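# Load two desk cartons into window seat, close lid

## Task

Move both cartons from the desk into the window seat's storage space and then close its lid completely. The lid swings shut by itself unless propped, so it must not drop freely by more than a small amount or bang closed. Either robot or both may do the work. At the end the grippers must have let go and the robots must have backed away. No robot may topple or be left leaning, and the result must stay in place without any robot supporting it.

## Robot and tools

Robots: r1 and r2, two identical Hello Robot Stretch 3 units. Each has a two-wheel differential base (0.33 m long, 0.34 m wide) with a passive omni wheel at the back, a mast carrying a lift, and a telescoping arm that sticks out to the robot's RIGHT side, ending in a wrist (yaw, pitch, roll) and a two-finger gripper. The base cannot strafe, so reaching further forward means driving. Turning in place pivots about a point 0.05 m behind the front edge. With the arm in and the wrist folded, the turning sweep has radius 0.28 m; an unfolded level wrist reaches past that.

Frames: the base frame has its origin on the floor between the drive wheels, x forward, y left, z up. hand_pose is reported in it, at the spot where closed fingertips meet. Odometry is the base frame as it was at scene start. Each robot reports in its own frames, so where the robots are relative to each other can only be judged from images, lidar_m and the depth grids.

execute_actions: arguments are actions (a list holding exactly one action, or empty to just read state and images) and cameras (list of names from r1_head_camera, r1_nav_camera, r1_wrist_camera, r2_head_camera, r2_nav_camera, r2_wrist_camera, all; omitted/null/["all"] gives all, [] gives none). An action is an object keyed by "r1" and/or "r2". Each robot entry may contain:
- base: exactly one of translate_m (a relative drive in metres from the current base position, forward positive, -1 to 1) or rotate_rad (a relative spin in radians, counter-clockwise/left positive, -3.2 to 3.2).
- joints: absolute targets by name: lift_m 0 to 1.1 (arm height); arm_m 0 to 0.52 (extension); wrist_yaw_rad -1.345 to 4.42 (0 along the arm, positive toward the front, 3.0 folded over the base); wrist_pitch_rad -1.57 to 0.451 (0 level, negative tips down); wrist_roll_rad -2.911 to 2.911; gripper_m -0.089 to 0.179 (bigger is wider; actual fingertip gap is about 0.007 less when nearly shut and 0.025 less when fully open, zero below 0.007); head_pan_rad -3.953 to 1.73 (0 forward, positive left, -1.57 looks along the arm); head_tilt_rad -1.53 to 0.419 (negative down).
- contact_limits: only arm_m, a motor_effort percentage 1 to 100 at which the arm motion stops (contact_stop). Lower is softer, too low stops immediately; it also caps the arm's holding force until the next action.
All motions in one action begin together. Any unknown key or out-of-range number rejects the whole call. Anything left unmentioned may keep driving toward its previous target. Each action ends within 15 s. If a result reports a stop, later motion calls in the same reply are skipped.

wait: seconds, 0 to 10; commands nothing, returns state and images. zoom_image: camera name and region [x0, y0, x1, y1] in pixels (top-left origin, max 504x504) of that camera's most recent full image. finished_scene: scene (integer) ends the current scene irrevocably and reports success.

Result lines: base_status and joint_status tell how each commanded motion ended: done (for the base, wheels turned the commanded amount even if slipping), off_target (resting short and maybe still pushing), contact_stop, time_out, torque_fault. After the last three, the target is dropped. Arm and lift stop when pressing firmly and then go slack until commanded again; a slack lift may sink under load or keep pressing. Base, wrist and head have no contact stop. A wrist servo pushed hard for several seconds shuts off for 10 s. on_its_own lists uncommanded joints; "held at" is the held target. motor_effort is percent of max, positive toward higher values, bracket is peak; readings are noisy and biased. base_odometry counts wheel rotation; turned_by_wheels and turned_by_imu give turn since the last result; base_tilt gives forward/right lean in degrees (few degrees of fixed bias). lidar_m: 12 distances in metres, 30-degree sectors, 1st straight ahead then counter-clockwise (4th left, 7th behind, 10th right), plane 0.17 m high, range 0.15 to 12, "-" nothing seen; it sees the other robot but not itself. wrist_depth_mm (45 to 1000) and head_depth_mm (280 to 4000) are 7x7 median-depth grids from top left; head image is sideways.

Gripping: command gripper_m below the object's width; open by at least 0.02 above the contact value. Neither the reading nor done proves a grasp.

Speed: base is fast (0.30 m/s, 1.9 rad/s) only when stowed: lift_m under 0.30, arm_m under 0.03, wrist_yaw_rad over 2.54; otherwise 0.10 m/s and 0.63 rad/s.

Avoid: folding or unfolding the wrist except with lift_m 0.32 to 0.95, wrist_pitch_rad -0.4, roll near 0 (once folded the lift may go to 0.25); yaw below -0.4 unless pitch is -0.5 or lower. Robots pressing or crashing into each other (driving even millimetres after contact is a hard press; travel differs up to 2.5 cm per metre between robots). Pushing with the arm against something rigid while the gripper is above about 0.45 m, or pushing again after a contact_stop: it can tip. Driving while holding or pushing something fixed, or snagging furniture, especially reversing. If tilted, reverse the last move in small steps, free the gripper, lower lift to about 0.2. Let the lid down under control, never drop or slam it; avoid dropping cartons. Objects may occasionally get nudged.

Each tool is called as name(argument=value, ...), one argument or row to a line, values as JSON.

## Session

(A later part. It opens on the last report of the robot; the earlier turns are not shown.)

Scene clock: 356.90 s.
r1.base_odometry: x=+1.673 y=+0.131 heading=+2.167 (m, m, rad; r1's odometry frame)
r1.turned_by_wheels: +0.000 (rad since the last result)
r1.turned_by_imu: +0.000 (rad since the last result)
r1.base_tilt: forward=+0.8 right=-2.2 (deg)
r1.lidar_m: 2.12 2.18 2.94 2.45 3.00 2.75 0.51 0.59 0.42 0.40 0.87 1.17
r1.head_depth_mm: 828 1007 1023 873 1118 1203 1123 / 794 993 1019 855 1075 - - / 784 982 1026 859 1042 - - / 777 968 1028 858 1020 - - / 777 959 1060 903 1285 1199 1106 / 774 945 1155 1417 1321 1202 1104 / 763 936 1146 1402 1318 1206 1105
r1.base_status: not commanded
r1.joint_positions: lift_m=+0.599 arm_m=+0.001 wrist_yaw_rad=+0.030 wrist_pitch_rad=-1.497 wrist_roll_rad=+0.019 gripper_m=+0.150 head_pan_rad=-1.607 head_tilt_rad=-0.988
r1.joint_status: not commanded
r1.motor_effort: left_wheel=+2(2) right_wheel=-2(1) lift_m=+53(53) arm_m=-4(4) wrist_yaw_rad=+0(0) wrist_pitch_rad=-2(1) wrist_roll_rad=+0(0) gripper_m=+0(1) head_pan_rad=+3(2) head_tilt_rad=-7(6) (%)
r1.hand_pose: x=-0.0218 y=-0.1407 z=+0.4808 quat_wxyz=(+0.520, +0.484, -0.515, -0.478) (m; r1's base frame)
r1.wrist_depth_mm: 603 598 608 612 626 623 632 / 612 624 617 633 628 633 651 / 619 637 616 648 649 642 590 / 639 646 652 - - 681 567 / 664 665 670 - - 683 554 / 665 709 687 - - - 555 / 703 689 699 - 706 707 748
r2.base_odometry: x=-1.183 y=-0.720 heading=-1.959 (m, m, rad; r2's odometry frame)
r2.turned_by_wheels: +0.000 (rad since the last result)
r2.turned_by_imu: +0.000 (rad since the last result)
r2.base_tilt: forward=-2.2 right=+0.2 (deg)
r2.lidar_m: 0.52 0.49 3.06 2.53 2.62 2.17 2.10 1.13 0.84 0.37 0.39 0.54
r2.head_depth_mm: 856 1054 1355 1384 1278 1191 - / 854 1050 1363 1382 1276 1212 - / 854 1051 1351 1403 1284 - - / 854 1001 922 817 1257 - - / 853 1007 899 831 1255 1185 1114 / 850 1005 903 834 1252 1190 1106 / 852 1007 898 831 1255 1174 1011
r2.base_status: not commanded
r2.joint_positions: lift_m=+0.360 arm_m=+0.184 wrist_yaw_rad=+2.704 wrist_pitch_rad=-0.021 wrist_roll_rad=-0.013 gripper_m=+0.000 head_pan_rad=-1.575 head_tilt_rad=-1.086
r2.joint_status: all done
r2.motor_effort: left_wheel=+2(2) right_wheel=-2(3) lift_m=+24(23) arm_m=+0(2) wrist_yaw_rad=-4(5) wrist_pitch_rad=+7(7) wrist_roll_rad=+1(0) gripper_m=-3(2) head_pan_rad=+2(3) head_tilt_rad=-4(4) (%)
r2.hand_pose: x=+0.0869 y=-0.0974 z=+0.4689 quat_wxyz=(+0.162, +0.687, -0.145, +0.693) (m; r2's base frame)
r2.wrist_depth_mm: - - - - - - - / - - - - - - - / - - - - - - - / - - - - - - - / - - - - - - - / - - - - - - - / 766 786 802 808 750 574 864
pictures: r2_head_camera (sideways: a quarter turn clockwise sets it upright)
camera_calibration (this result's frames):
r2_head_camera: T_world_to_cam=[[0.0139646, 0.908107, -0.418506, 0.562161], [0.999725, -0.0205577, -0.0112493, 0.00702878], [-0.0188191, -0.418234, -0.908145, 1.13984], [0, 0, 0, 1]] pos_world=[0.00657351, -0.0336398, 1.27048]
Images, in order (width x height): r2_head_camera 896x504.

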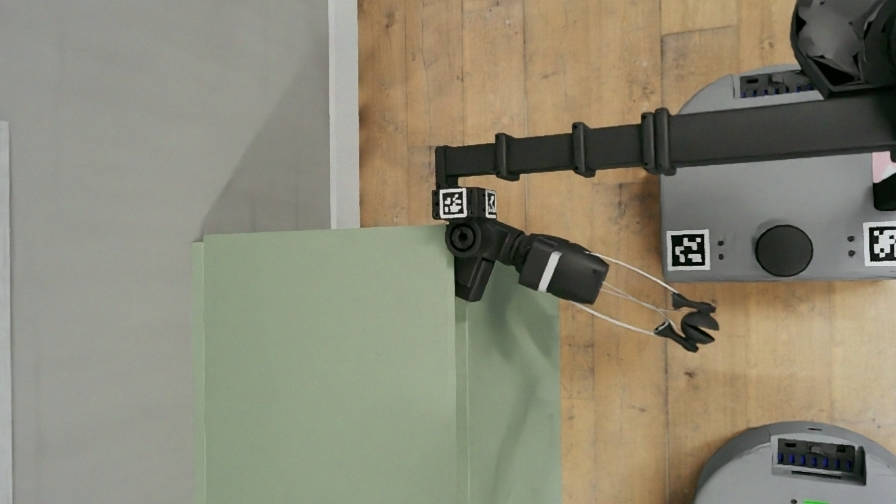

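execute_actions(
  actions=[
    {"r2":{"joints":{"wrist_yaw_rad":3.14,"arm_m":0.182,"lift_m":0.36}}},
  ],
  cameras=["r2_head_camera"],
)

execute_actions(
  actions=[
    {"r2":{"joints":{"arm_m":0.178,"lift_m":0.345}}},
  ],
  cameras=[],
)

execute_actions(
  actions=[
    {"r2":{"joints":{"arm_m":0.176,"lift_m":0.33}}},
  ],
  cameras=["r2_head_camera"],
)

Scene clock: 368.20 s.
r1.base_odometry: x=+1.673 y=+0.131 heading=+2.167 (m, m, rad; r1's odometry frame)
r1.turned_by_wheels: +0.000 (rad since the last result)
r1.turned_by_imu: +0.000 (rad since the last result)
r1.base_tilt: forward=+0.9 right=-2.0 (deg)
r1.lidar_m: 2.12 2.18 2.94 2.44 2.99 2.75 0.51 0.59 0.42 0.40 0.87 1.17
r1.head_depth_mm: 826 1005 1021 876 1122 1211 1118 / 793 995 1026 859 1075 - - / 782 983 1028 861 1042 - - / 778 970 1030 864 1018 - - / 777 961 1061 905 1283 1202 1106 / 775 947 1160 1406 1326 1204 1104 / 762 934 1143 1401 1314 1197 1106
r1.base_status: not commanded
r1.joint_positions: lift_m=+0.599 arm_m=+0.001 wrist_yaw_rad=+0.030 wrist_pitch_rad=-1.497 wrist_roll_rad=+0.019 gripper_m=+0.150 head_pan_rad=-1.607 head_tilt_rad=-0.988
r1.joint_status: not commanded
r1.motor_effort: left_wheel=+2(2) right_wheel=-2(1) lift_m=+52(54) arm_m=-4(4) wrist_yaw_rad=+0(0) wrist_pitch_rad=-2(2) wrist_roll_rad=+0(0) gripper_m=+0(0) head_pan_rad=+4(5) head_tilt_rad=-6(5) (%)
r1.hand_pose: x=-0.0218 y=-0.1407 z=+0.4808 quat_wxyz=(+0.520, +0.484, -0.515, -0.478) (m; r1's base frame)
r1.wrist_depth_mm: 607 599 614 610 633 632 628 / 610 617 633 625 632 631 644 / 641 649 630 628 662 659 588 / 638 640 663 - - 674 579 / 675 677 674 - - 691 562 / 677 701 696 - - - 556 / 708 717 706 - 734 739 740
r2.base_odometry: x=-1.183 y=-0.720 heading=-1.960 (m, m, rad; r2's odometry frame)
r2.turned_by_wheels: +0.000 (rad since the last result)
r2.turned_by_imu: -0.001 (rad since the last result)
r2.base_tilt: forward=-2.1 right=+0.1 (deg)
r2.lidar_m: 0.52 0.49 3.08 2.54 2.62 2.17 2.10 1.13 0.84 0.37 0.39 0.54
r2.head_depth_mm: 860 1054 1364 1379 1279 1195 - / 855 1054 1361 1381 1274 1217 - / 854 1049 1354 1397 1278 - - / 855 1007 921 823 1236 - - / 853 1003 907 836 1248 1191 1116 / 854 1008 905 836 1250 1186 1103 / 849 1011 904 834 1259 1172 1010
r2.base_status: not commanded
r2.joint_positions: lift_m=+0.360 arm_m=+0.182 wrist_yaw_rad=+3.136 wrist_pitch_rad=-0.021 wrist_roll_rad=-0.013 gripper_m=+0.000 head_pan_rad=-1.575 head_tilt_rad=-1.086
r2.joint_status: all done
r2.motor_effort: left_wheel=+0(2) right_wheel=+3(3) lift_m=+23(24) arm_m=-2(5) wrist_yaw_rad=+3(3) wrist_pitch_rad=+7(7) wrist_roll_rad=+1(1) gripper_m=-3(3) head_pan_rad=+3(3) head_tilt_rad=-4(4) (%)
r2.hand_pose: x=-0.0199 y=-0.0716 z=+0.4689 quat_wxyz=(+0.010, +0.702, +0.006, +0.712) (m; r2's base frame)
r2.wrist_depth_mm: - - - - - - - / - - - - - - - / - - - - - - - / - - - - - - - / - - - - - - - / - - - - - - - / 768 784 786 790 807 824 854
pictures: r2_head_camera (sideways: a quarter turn clockwise sets it upright)
camera_calibration (this result's frames):
r2_head_camera: T_world_to_cam=[[0.0139647, 0.908107, -0.418506, 0.562161], [0.999725, -0.0205579, -0.0112493, 0.00702878], [-0.0188191, -0.418234, -0.908145, 1.13984], [0, 0, 0, 1]] pos_world=[0.00657351, -0.0336398, 1.27048]
Images, in order (width x height): r2_head_camera 896x504.

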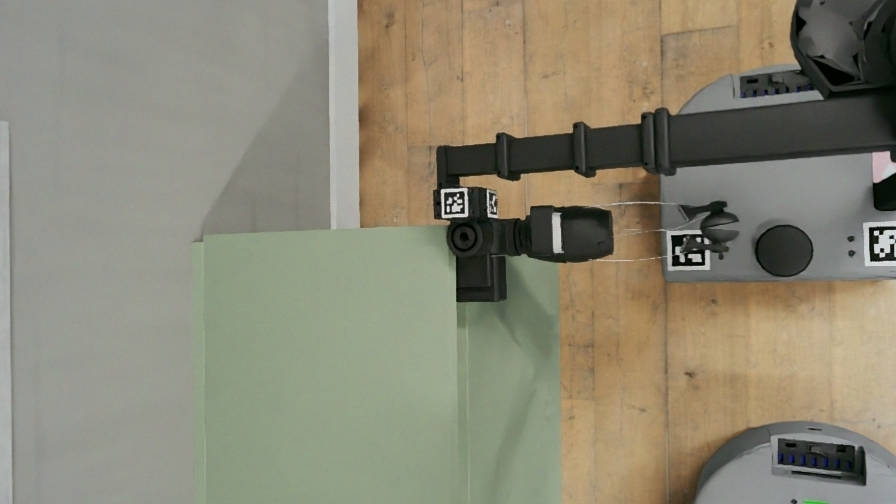

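Scene clock: 369.03 s.
r1.base_odometry: x=+1.673 y=+0.131 heading=+2.167 (m, m, rad; r1's odometry frame)
r1.turned_by_wheels: +0.000 (rad since the last result)
r1.turned_by_imu: +0.000 (rad since the last result)
r1.base_tilt: forward=+0.9 right=-2.2 (deg)
r1.lidar_m: 2.11 2.19 2.94 2.45 3.00 2.75 0.51 0.59 0.42 0.41 0.87 1.17
r1.head_depth_mm: 825 1006 1031 876 1122 1206 1123 / 791 995 1034 875 1073 - - / 784 985 1032 874 1042 - - / 779 971 1030 878 1021 - - / 778 959 1063 918 1281 1205 1113 / 772 949 1160 1414 1322 1201 1109 / 764 938 1140 1405 1320 1208 1105
r1.base_status: not commanded
r1.joint_positions: lift_m=+0.599 arm_m=+0.001 wrist_yaw_rad=+0.030 wrist_pitch_rad=-1.497 wrist_roll_rad=+0.019 gripper_m=+0.150 head_pan_rad=-1.607 head_tilt_rad=-0.988
r1.joint_status: not commanded
r1.motor_effort: left_wheel=+2(2) right_wheel=-2(2) lift_m=+53(53) arm_m=-4(4) wrist_yaw_rad=+0(1) wrist_pitch_rad=-1(2) wrist_roll_rad=-1(0) gripper_m=+0(0) head_pan_rad=+3(3) head_tilt_rad=-7(6) (%)
r1.hand_pose: x=-0.0218 y=-0.1407 z=+0.4808 quat_wxyz=(+0.520, +0.484, -0.515, -0.478) (m; r1's base frame)
r1.wrist_depth_mm: 586 607 603 603 611 619 628 / 610 622 619 633 636 638 633 / 638 639 654 639 629 660 605 / 641 648 649 - - 684 568 / 662 663 682 - - 689 574 / 698 682 682 - - - 556 / 710 720 711 - 759 738 748
r2.base_odometry: x=-1.183 y=-0.720 heading=-1.959 (m, m, rad; r2's odometry frame)
r2.turned_by_wheels: +0.000 (rad since the last result)
r2.turned_by_imu: +0.000 (rad since the last result)
r2.base_tilt: forward=-2.2 right=+0.1 (deg)
r2.lidar_m: 0.52 0.49 3.05 2.54 2.62 2.16 2.09 1.13 0.84 0.37 0.39 0.54
r2.head_depth_mm: 858 1055 1362 1388 1277 1190 - / 856 1050 1355 1384 1278 1218 - / 859 1050 1349 1402 1276 - - / 853 1008 931 840 1240 - - / 852 1007 915 850 1248 1195 1116 / 851 1012 916 850 1263 1188 1094 / 850 1011 917 851 1253 1176 1006
r2.base_status: not commanded
r2.joint_positions: lift_m=+0.345 arm_m=+0.178 wrist_yaw_rad=+3.141 wrist_pitch_rad=-0.021 wrist_roll_rad=-0.013 gripper_m=+0.000 head_pan_rad=-1.575 head_tilt_rad=-1.086
r2.joint_status: all done
r2.motor_effort: left_wheel=+0(0) right_wheel=+1(4) lift_m=+23(23) arm_m=-1(7) wrist_yaw_rad=+0(2) wrist_pitch_rad=+7(7) wrist_roll_rad=+1(1) gripper_m=-3(2) head_pan_rad=+2(1) head_tilt_rad=-5(4) (%)
r2.hand_pose: x=-0.0211 y=-0.0674 z=+0.4539 quat_wxyz=(+0.008, +0.702, +0.008, +0.712) (m; r2's base frame)
r2.wrist_depth_mm: - - - - - - - / - - - - - - - / - - - - - - - / - - - - - - - / - - - - - - - / 990 - - - - - - / 749 777 774 773 786 828 836
pictures: none
No camera images: the call's "cameras" was empty. Leave "cameras" out to get every camera's image.

Scene clock: 369.87 s.
r1.base_odometry: x=+1.673 y=+0.131 heading=+2.167 (m, m, rad; r1's odometry frame)
r1.turned_by_wheels: +0.000 (rad since the last result)
r1.turned_by_imu: +0.000 (rad since the last result)
r1.base_tilt: forward=+0.8 right=-2.2 (deg)
r1.lidar_m: 2.11 2.19 2.93 2.45 3.00 2.75 0.51 0.59 0.42 0.41 0.87 1.17
r1.head_depth_mm: 828 1004 1039 892 1123 1206 1122 / 791 992 1037 891 1071 - - / 783 984 1038 892 1043 - - / 778 971 1043 895 1023 - - / 778 961 1061 928 1286 1206 1106 / 770 950 1157 1411 1323 1200 1103 / 762 938 1147 1397 1320 1208 1111
r1.base_status: not commanded
r1.joint_positions: lift_m=+0.599 arm_m=+0.001 wrist_yaw_rad=+0.030 wrist_pitch_rad=-1.497 wrist_roll_rad=+0.019 gripper_m=+0.150 head_pan_rad=-1.607 head_tilt_rad=-0.988
r1.joint_status: not commanded
r1.motor_effort: left_wheel=+2(2) right_wheel=-2(1) lift_m=+53(53) arm_m=-4(4) wrist_yaw_rad=+0(0) wrist_pitch_rad=-1(1) wrist_roll_rad=+0(0) gripper_m=+0(0) head_pan_rad=+4(5) head_tilt_rad=-6(6) (%)
r1.hand_pose: x=-0.0218 y=-0.1407 z=+0.4808 quat_wxyz=(+0.520, +0.484, -0.515, -0.478) (m; r1's base frame)
r1.wrist_depth_mm: 606 597 598 605 632 628 624 / 612 621 623 640 634 635 642 / 640 633 638 637 665 658 600 / 639 648 669 - - 685 563 / 668 668 663 - - 664 560 / 664 677 698 - - - 556 / 704 717 713 - 731 746 732
r2.base_odometry: x=-1.183 y=-0.720 heading=-1.959 (m, m, rad; r2's odometry frame)
r2.turned_by_wheels: +0.000 (rad since the last result)
r2.turned_by_imu: +0.000 (rad since the last result)
r2.base_tilt: forward=-2.2 right=+0.1 (deg)
r2.lidar_m: 0.52 0.49 3.06 2.54 2.61 2.16 2.10 1.13 0.84 0.37 0.39 0.54
r2.head_depth_mm: 858 1048 1360 1380 1282 1186 - / 856 1054 1355 1389 1278 1212 - / 860 1056 1354 1402 1274 - - / 856 1010 944 854 1234 - - / 851 1015 925 853 1252 1190 1112 / 851 1008 927 855 1250 1194 1102 / 846 1012 924 852 1255 1183 1008
r2.base_status: not commanded
r2.joint_positions: lift_m=+0.330 arm_m=+0.176 wrist_yaw_rad=+3.142 wrist_pitch_rad=-0.021 wrist_roll_rad=-0.013 gripper_m=+0.000 head_pan_rad=-1.575 head_tilt_rad=-1.086
r2.joint_status: all done
r2.motor_effort: left_wheel=+1(1) right_wheel=+0(2) lift_m=+24(22) arm_m=-1(3) wrist_yaw_rad=-3(3) wrist_pitch_rad=+7(7) wrist_roll_rad=+1(0) gripper_m=-3(2) head_pan_rad=+2(3) head_tilt_rad=-4(5) (%)
r2.hand_pose: x=-0.0214 y=-0.0654 z=+0.4389 quat_wxyz=(+0.008, +0.702, +0.008, +0.712) (m; r2's base frame)
r2.wrist_depth_mm: - - - - - - - / - - - - - - - / - - - - - - - / - - - - - - - / - - - - - - - / 952 973 - - - - - / 721 754 759 747 785 781 802
pictures: r2_head_camera (sideways: a quarter turn clockwise sets it upright)
camera_calibration (this result's frames):
r2_head_camera: T_world_to_cam=[[0.0139648, 0.908107, -0.418506, 0.562161], [0.999725, -0.020558, -0.0112493, 0.00702877], [-0.0188192, -0.418234, -0.908145, 1.13984], [0, 0, 0, 1]] pos_world=[0.0065735, -0.0336398, 1.27048]
Images, in order (width x height): r2_head_camera 896x504.

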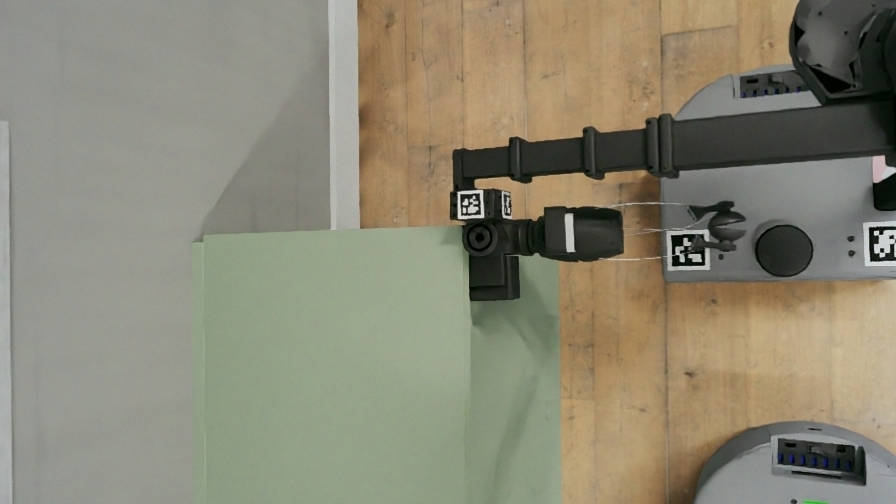

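execute_actions(
  actions=[
    {"r2":{"joints":{"arm_m":0.174,"lift_m":0.30}}},
  ],
  cameras=[],
)

execute_actions(
  actions=[
    {"r2":{"joints":{"lift_m":0.274}}},
  ],
  cameras=["r2_head_camera"],
)

Scene clock: 377.90 s.
r1.base_odometry: x=+1.673 y=+0.131 heading=+2.167 (m, m, rad; r1's odometry frame)
r1.turned_by_wheels: +0.000 (rad since the last result)
r1.turned_by_imu: +0.000 (rad since the last result)
r1.base_tilt: forward=+0.9 right=-2.1 (deg)
r1.lidar_m: 2.12 2.19 2.93 2.45 3.00 2.75 0.51 0.59 0.42 0.40 0.87 1.17
r1.head_depth_mm: 825 1010 1049 921 1118 1206 1117 / 792 994 1047 916 1073 - - / 783 980 1045 920 1045 - - / 779 968 1044 917 1020 - - / 779 956 1066 952 1288 1205 1105 / 772 951 1158 1415 1320 1199 1106 / 762 938 1143 1397 1318 1192 1105
r1.base_status: not commanded
r1.joint_positions: lift_m=+0.599 arm_m=+0.001 wrist_yaw_rad=+0.030 wrist_pitch_rad=-1.497 wrist_roll_rad=+0.019 gripper_m=+0.150 head_pan_rad=-1.607 head_tilt_rad=-0.988
r1.joint_status: not commanded
r1.motor_effort: left_wheel=+2(2) right_wheel=-2(2) lift_m=+53(53) arm_m=-4(4) wrist_yaw_rad=+0(0) wrist_pitch_rad=-1(1) wrist_roll_rad=+0(0) gripper_m=+0(0) head_pan_rad=+4(3) head_tilt_rad=-6(6) (%)
r1.hand_pose: x=-0.0218 y=-0.1407 z=+0.4808 quat_wxyz=(+0.520, +0.484, -0.515, -0.478) (m; r1's base frame)
r1.wrist_depth_mm: 601 602 607 605 614 614 617 / 605 614 639 634 643 632 646 / 640 647 634 637 659 652 589 / 652 656 653 - - 655 571 / 649 665 667 - - 690 562 / 668 699 718 - - - 549 / 698 714 693 - 731 729 733
r2.base_odometry: x=-1.183 y=-0.720 heading=-1.959 (m, m, rad; r2's odometry frame)
r2.turned_by_wheels: +0.000 (rad since the last result)
r2.turned_by_imu: +0.000 (rad since the last result)
r2.base_tilt: forward=-2.1 right=+0.1 (deg)
r2.lidar_m: 0.52 0.49 3.05 2.53 2.62 2.17 2.10 1.13 0.84 0.37 0.39 0.54
r2.head_depth_mm: 859 1052 1362 1377 1281 1193 - / 855 1052 1359 1379 1281 1213 - / 857 1048 1362 1396 1280 - - / 855 1015 963 882 1253 - - / 852 1016 945 881 1252 1188 1112 / 850 1013 943 883 1258 1196 1107 / 849 1008 942 884 1247 1181 1007
r2.base_status: not commanded
r2.joint_positions: lift_m=+0.300 arm_m=+0.174 wrist_yaw_rad=+3.142 wrist_pitch_rad=-0.021 wrist_roll_rad=-0.013 gripper_m=+0.000 head_pan_rad=-1.575 head_tilt_rad=-1.086
r2.joint_status: all done
r2.motor_effort: left_wheel=+1(1) right_wheel=+0(1) lift_m=+24(24) arm_m=-1(3) wrist_yaw_rad=-1(3) wrist_pitch_rad=+7(7) wrist_roll_rad=+0(1) gripper_m=-2(3) head_pan_rad=+1(2) head_tilt_rad=-4(4) (%)
r2.hand_pose: x=-0.0214 y=-0.0634 z=+0.4089 quat_wxyz=(+0.008, +0.702, +0.008, +0.712) (m; r2's base frame)
r2.wrist_depth_mm: - - - - - - - / - - - - - - - / - - - - - - - / - - - - - - - / - - - - - - - / 878 900 946 - 956 - - / 695 697 721 699 741 736 750
pictures: none
No camera images: the call's "cameras" was empty. Leave "cameras" out to get every camera's image.

Scene clock: 379.47 s.
r1.base_odometry: x=+1.673 y=+0.131 heading=+2.167 (m, m, rad; r1's odometry frame)
r1.turned_by_wheels: +0.000 (rad since the last result)
r1.turned_by_imu: +0.000 (rad since the last result)
r1.base_tilt: forward=+0.9 right=-2.1 (deg)
r1.lidar_m: 2.12 2.18 2.94 2.44 3.01 2.76 0.51 0.59 0.42 0.41 0.87 1.17
r1.head_depth_mm: 826 1005 1049 938 1117 1211 1124 / 790 993 1045 934 1068 - - / 782 982 1050 935 1047 - - / 779 970 1052 938 1022 - - / 777 957 1066 961 1281 1207 1104 / 772 950 1163 1407 1320 1200 1104 / 763 935 1145 1402 1324 1199 1107
r1.base_status: not commanded
r1.joint_positions: lift_m=+0.599 arm_m=+0.001 wrist_yaw_rad=+0.030 wrist_pitch_rad=-1.497 wrist_roll_rad=+0.019 gripper_m=+0.150 head_pan_rad=-1.607 head_tilt_rad=-0.988
r1.joint_status: not commanded
r1.motor_effort: left_wheel=+2(2) right_wheel=-2(1) lift_m=+53(53) arm_m=-4(4) wrist_yaw_rad=+0(0) wrist_pitch_rad=-1(2) wrist_roll_rad=+0(0) gripper_m=-1(0) head_pan_rad=+4(4) head_tilt_rad=-6(5) (%)
r1.hand_pose: x=-0.0218 y=-0.1407 z=+0.4808 quat_wxyz=(+0.520, +0.484, -0.515, -0.478) (m; r1's base frame)
r1.wrist_depth_mm: 616 608 618 627 627 618 624 / 618 619 620 620 645 651 652 / 637 634 647 647 651 656 599 / 644 649 641 - - 683 563 / 659 664 681 - - 697 565 / 682 689 686 - - - 554 / 715 715 696 - 755 738 719
r2.base_odometry: x=-1.183 y=-0.720 heading=-1.959 (m, m, rad; r2's odometry frame)
r2.turned_by_wheels: +0.000 (rad since the last result)
r2.turned_by_imu: +0.000 (rad since the last result)
r2.base_tilt: forward=-2.2 right=+0.1 (deg)
r2.lidar_m: 0.52 0.49 3.05 2.53 2.62 2.16 2.10 1.13 0.84 0.37 0.39 0.54
r2.head_depth_mm: 856 1057 1369 1381 1273 1189 - / 857 1055 1362 1385 1278 1214 - / 856 1054 1352 1408 1279 - - / 856 1020 968 897 1260 - - / 858 1015 952 891 1251 1187 1116 / 853 1014 961 885 1255 1192 1111 / 850 1012 952 888 1249 1175 1006
r2.base_status: not commanded
r2.joint_positions: lift_m=+0.274 arm_m=+0.174 wrist_yaw_rad=+3.142 wrist_pitch_rad=-0.022 wrist_roll_rad=-0.013 gripper_m=+0.000 head_pan_rad=-1.575 head_tilt_rad=-1.087
r2.joint_status: all done
r2.motor_effort: left_wheel=+1(2) right_wheel=-1(2) lift_m=+15(24) arm_m=-1(1) wrist_yaw_rad=-2(2) wrist_pitch_rad=+7(7) wrist_roll_rad=+1(1) gripper_m=-3(3) head_pan_rad=+3(3) head_tilt_rad=-4(4) (%)
r2.hand_pose: x=-0.0214 y=-0.0635 z=+0.3833 quat_wxyz=(+0.008, +0.702, +0.008, +0.712) (m; r2's base frame)
r2.wrist_depth_mm: - - - - - - - / - - - - - - - / - - - - - - - / - - - - - - - / - - - - - - - / 847 852 883 - 916 914 954 / 651 672 703 685 682 694 728
pictures: r2_head_camera (sideways: a quarter turn clockwise sets it upright)
camera_calibration (this result's frames):
r2_head_camera: T_world_to_cam=[[0.0139655, 0.908306, -0.418074, 0.561599], [0.999725, -0.0205525, -0.0112572, 0.00703909], [-0.0188175, -0.417802, -0.908343, 1.14009], [0, 0, 0, 1]] pos_world=[0.00657356, -0.0336249, 1.27047]
Images, in order (width x height): r2_head_camera 896x504.

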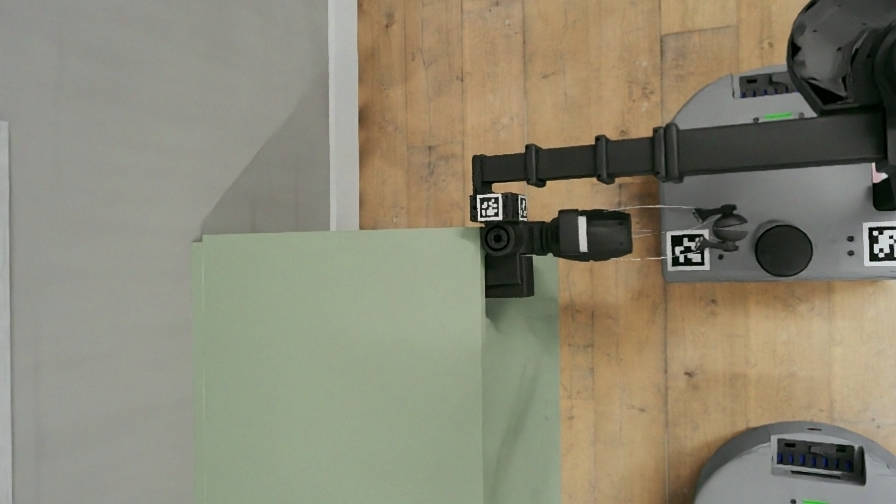

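execute_actions(
  actions=[
    {"r2":{"base":{"translate_m":-0.3},"joints":{"arm_m":0.02,"wrist_yaw_rad":3.0}},"r1":{"base":{"translate_m":0.3}}},
  ],
  cameras=[],
)

finished_scene(
  scene=2,
)

Scene clock: 387.90 s.
r1.base_odometry: x=+1.505 y=+0.379 heading=+2.167 (m, m, rad; r1's odometry frame)
r1.turned_by_wheels: +0.000 (rad since the last result)
r1.turned_by_imu: +0.003 (rad since the last result)
r1.base_tilt: forward=+0.9 right=-2.2 (deg)
r1.lidar_m: 1.82 1.88 2.53 2.48 3.00 3.07 1.11 0.58 0.47 0.84 0.86 1.17
r1.head_depth_mm: 791 1000 1054 932 1095 1207 1121 / 783 986 1052 978 1114 - - / 779 975 1202 1420 1324 - - / 811 962 1187 1424 1323 - - / 805 950 1173 1414 1324 1206 1107 / 797 940 1153 1400 1318 1203 1111 / 789 927 1140 1402 1317 1205 1107
r1.base_status: done
r1.joint_positions: lift_m=+0.599 arm_m=+0.001 wrist_yaw_rad=+0.030 wrist_pitch_rad=-1.497 wrist_roll_rad=+0.019 gripper_m=+0.150 head_pan_rad=-1.607 head_tilt_rad=-0.988
r1.joint_status: not commanded
r1.motor_effort: left_wheel=+2(5) right_wheel=-1(3) lift_m=+53(53) arm_m=-4(4) wrist_yaw_rad=+0(0) wrist_pitch_rad=-1(1) wrist_roll_rad=+0(0) gripper_m=+1(0) head_pan_rad=+4(3) head_tilt_rad=-7(7) (%)
r1.hand_pose: x=-0.0218 y=-0.1407 z=+0.4808 quat_wxyz=(+0.520, +0.484, -0.515, -0.478) (m; r1's base frame)
r1.wrist_depth_mm: 596 603 619 617 615 622 624 / 612 620 615 619 634 633 654 / 648 638 654 630 652 677 661 / 662 642 673 - - 670 684 / 680 649 677 - - 691 693 / 667 678 692 - - - 724 / 719 691 707 - 727 733 734
r2.base_odometry: x=-1.070 y=-0.442 heading=-1.959 (m, m, rad; r2's odometry frame)
r2.turned_by_wheels: +0.000 (rad since the last result)
r2.turned_by_imu: -0.002 (rad since the last result)
r2.base_tilt: forward=-2.2 right=+0.1 (deg)
r2.lidar_m: 1.08 3.09 2.62 2.57 2.50 1.85 1.80 1.13 0.83 0.81 0.46 0.53
r2.head_depth_mm: 850 1046 1355 1384 1274 1194 - / 851 1047 1355 1376 1274 1214 - / 850 1035 1347 1374 1292 - - / 848 1045 1339 1389 1294 - - / 849 1039 1345 1377 1271 1186 1112 / 846 1036 1256 1354 1268 1191 1115 / 845 1007 970 909 1246 1194 1112
r2.base_status: done
r2.joint_positions: lift_m=+0.274 arm_m=+0.020 wrist_yaw_rad=+3.002 wrist_pitch_rad=-0.022 wrist_roll_rad=-0.013 gripper_m=+0.000 head_pan_rad=-1.575 head_tilt_rad=-1.087
r2.joint_status: all done
r2.motor_effort: left_wheel=+2(12) right_wheel=-1(8) lift_m=+15(15) arm_m=-3(5) wrist_yaw_rad=-2(1) wrist_pitch_rad=+7(7) wrist_roll_rad=+1(1) gripper_m=-3(3) head_pan_rad=+2(2) head_tilt_rad=-4(4) (%)
r2.hand_pose: x=+0.0143 y=+0.0878 z=+0.3833 quat_wxyz=(+0.058, +0.701, -0.041, +0.710) (m; r2's base frame)
r2.wrist_depth_mm: - - - - - - - / - - - - - - - / - - - - - - - / - - - - - - - / - - - - - - - / 836 856 - - 911 918 945 / 645 649 639 667 699 711 705
pictures: none
No camera images: the call's "cameras" was empty. Leave "cameras" out to get every camera's image.

The scene is finished: the task was done.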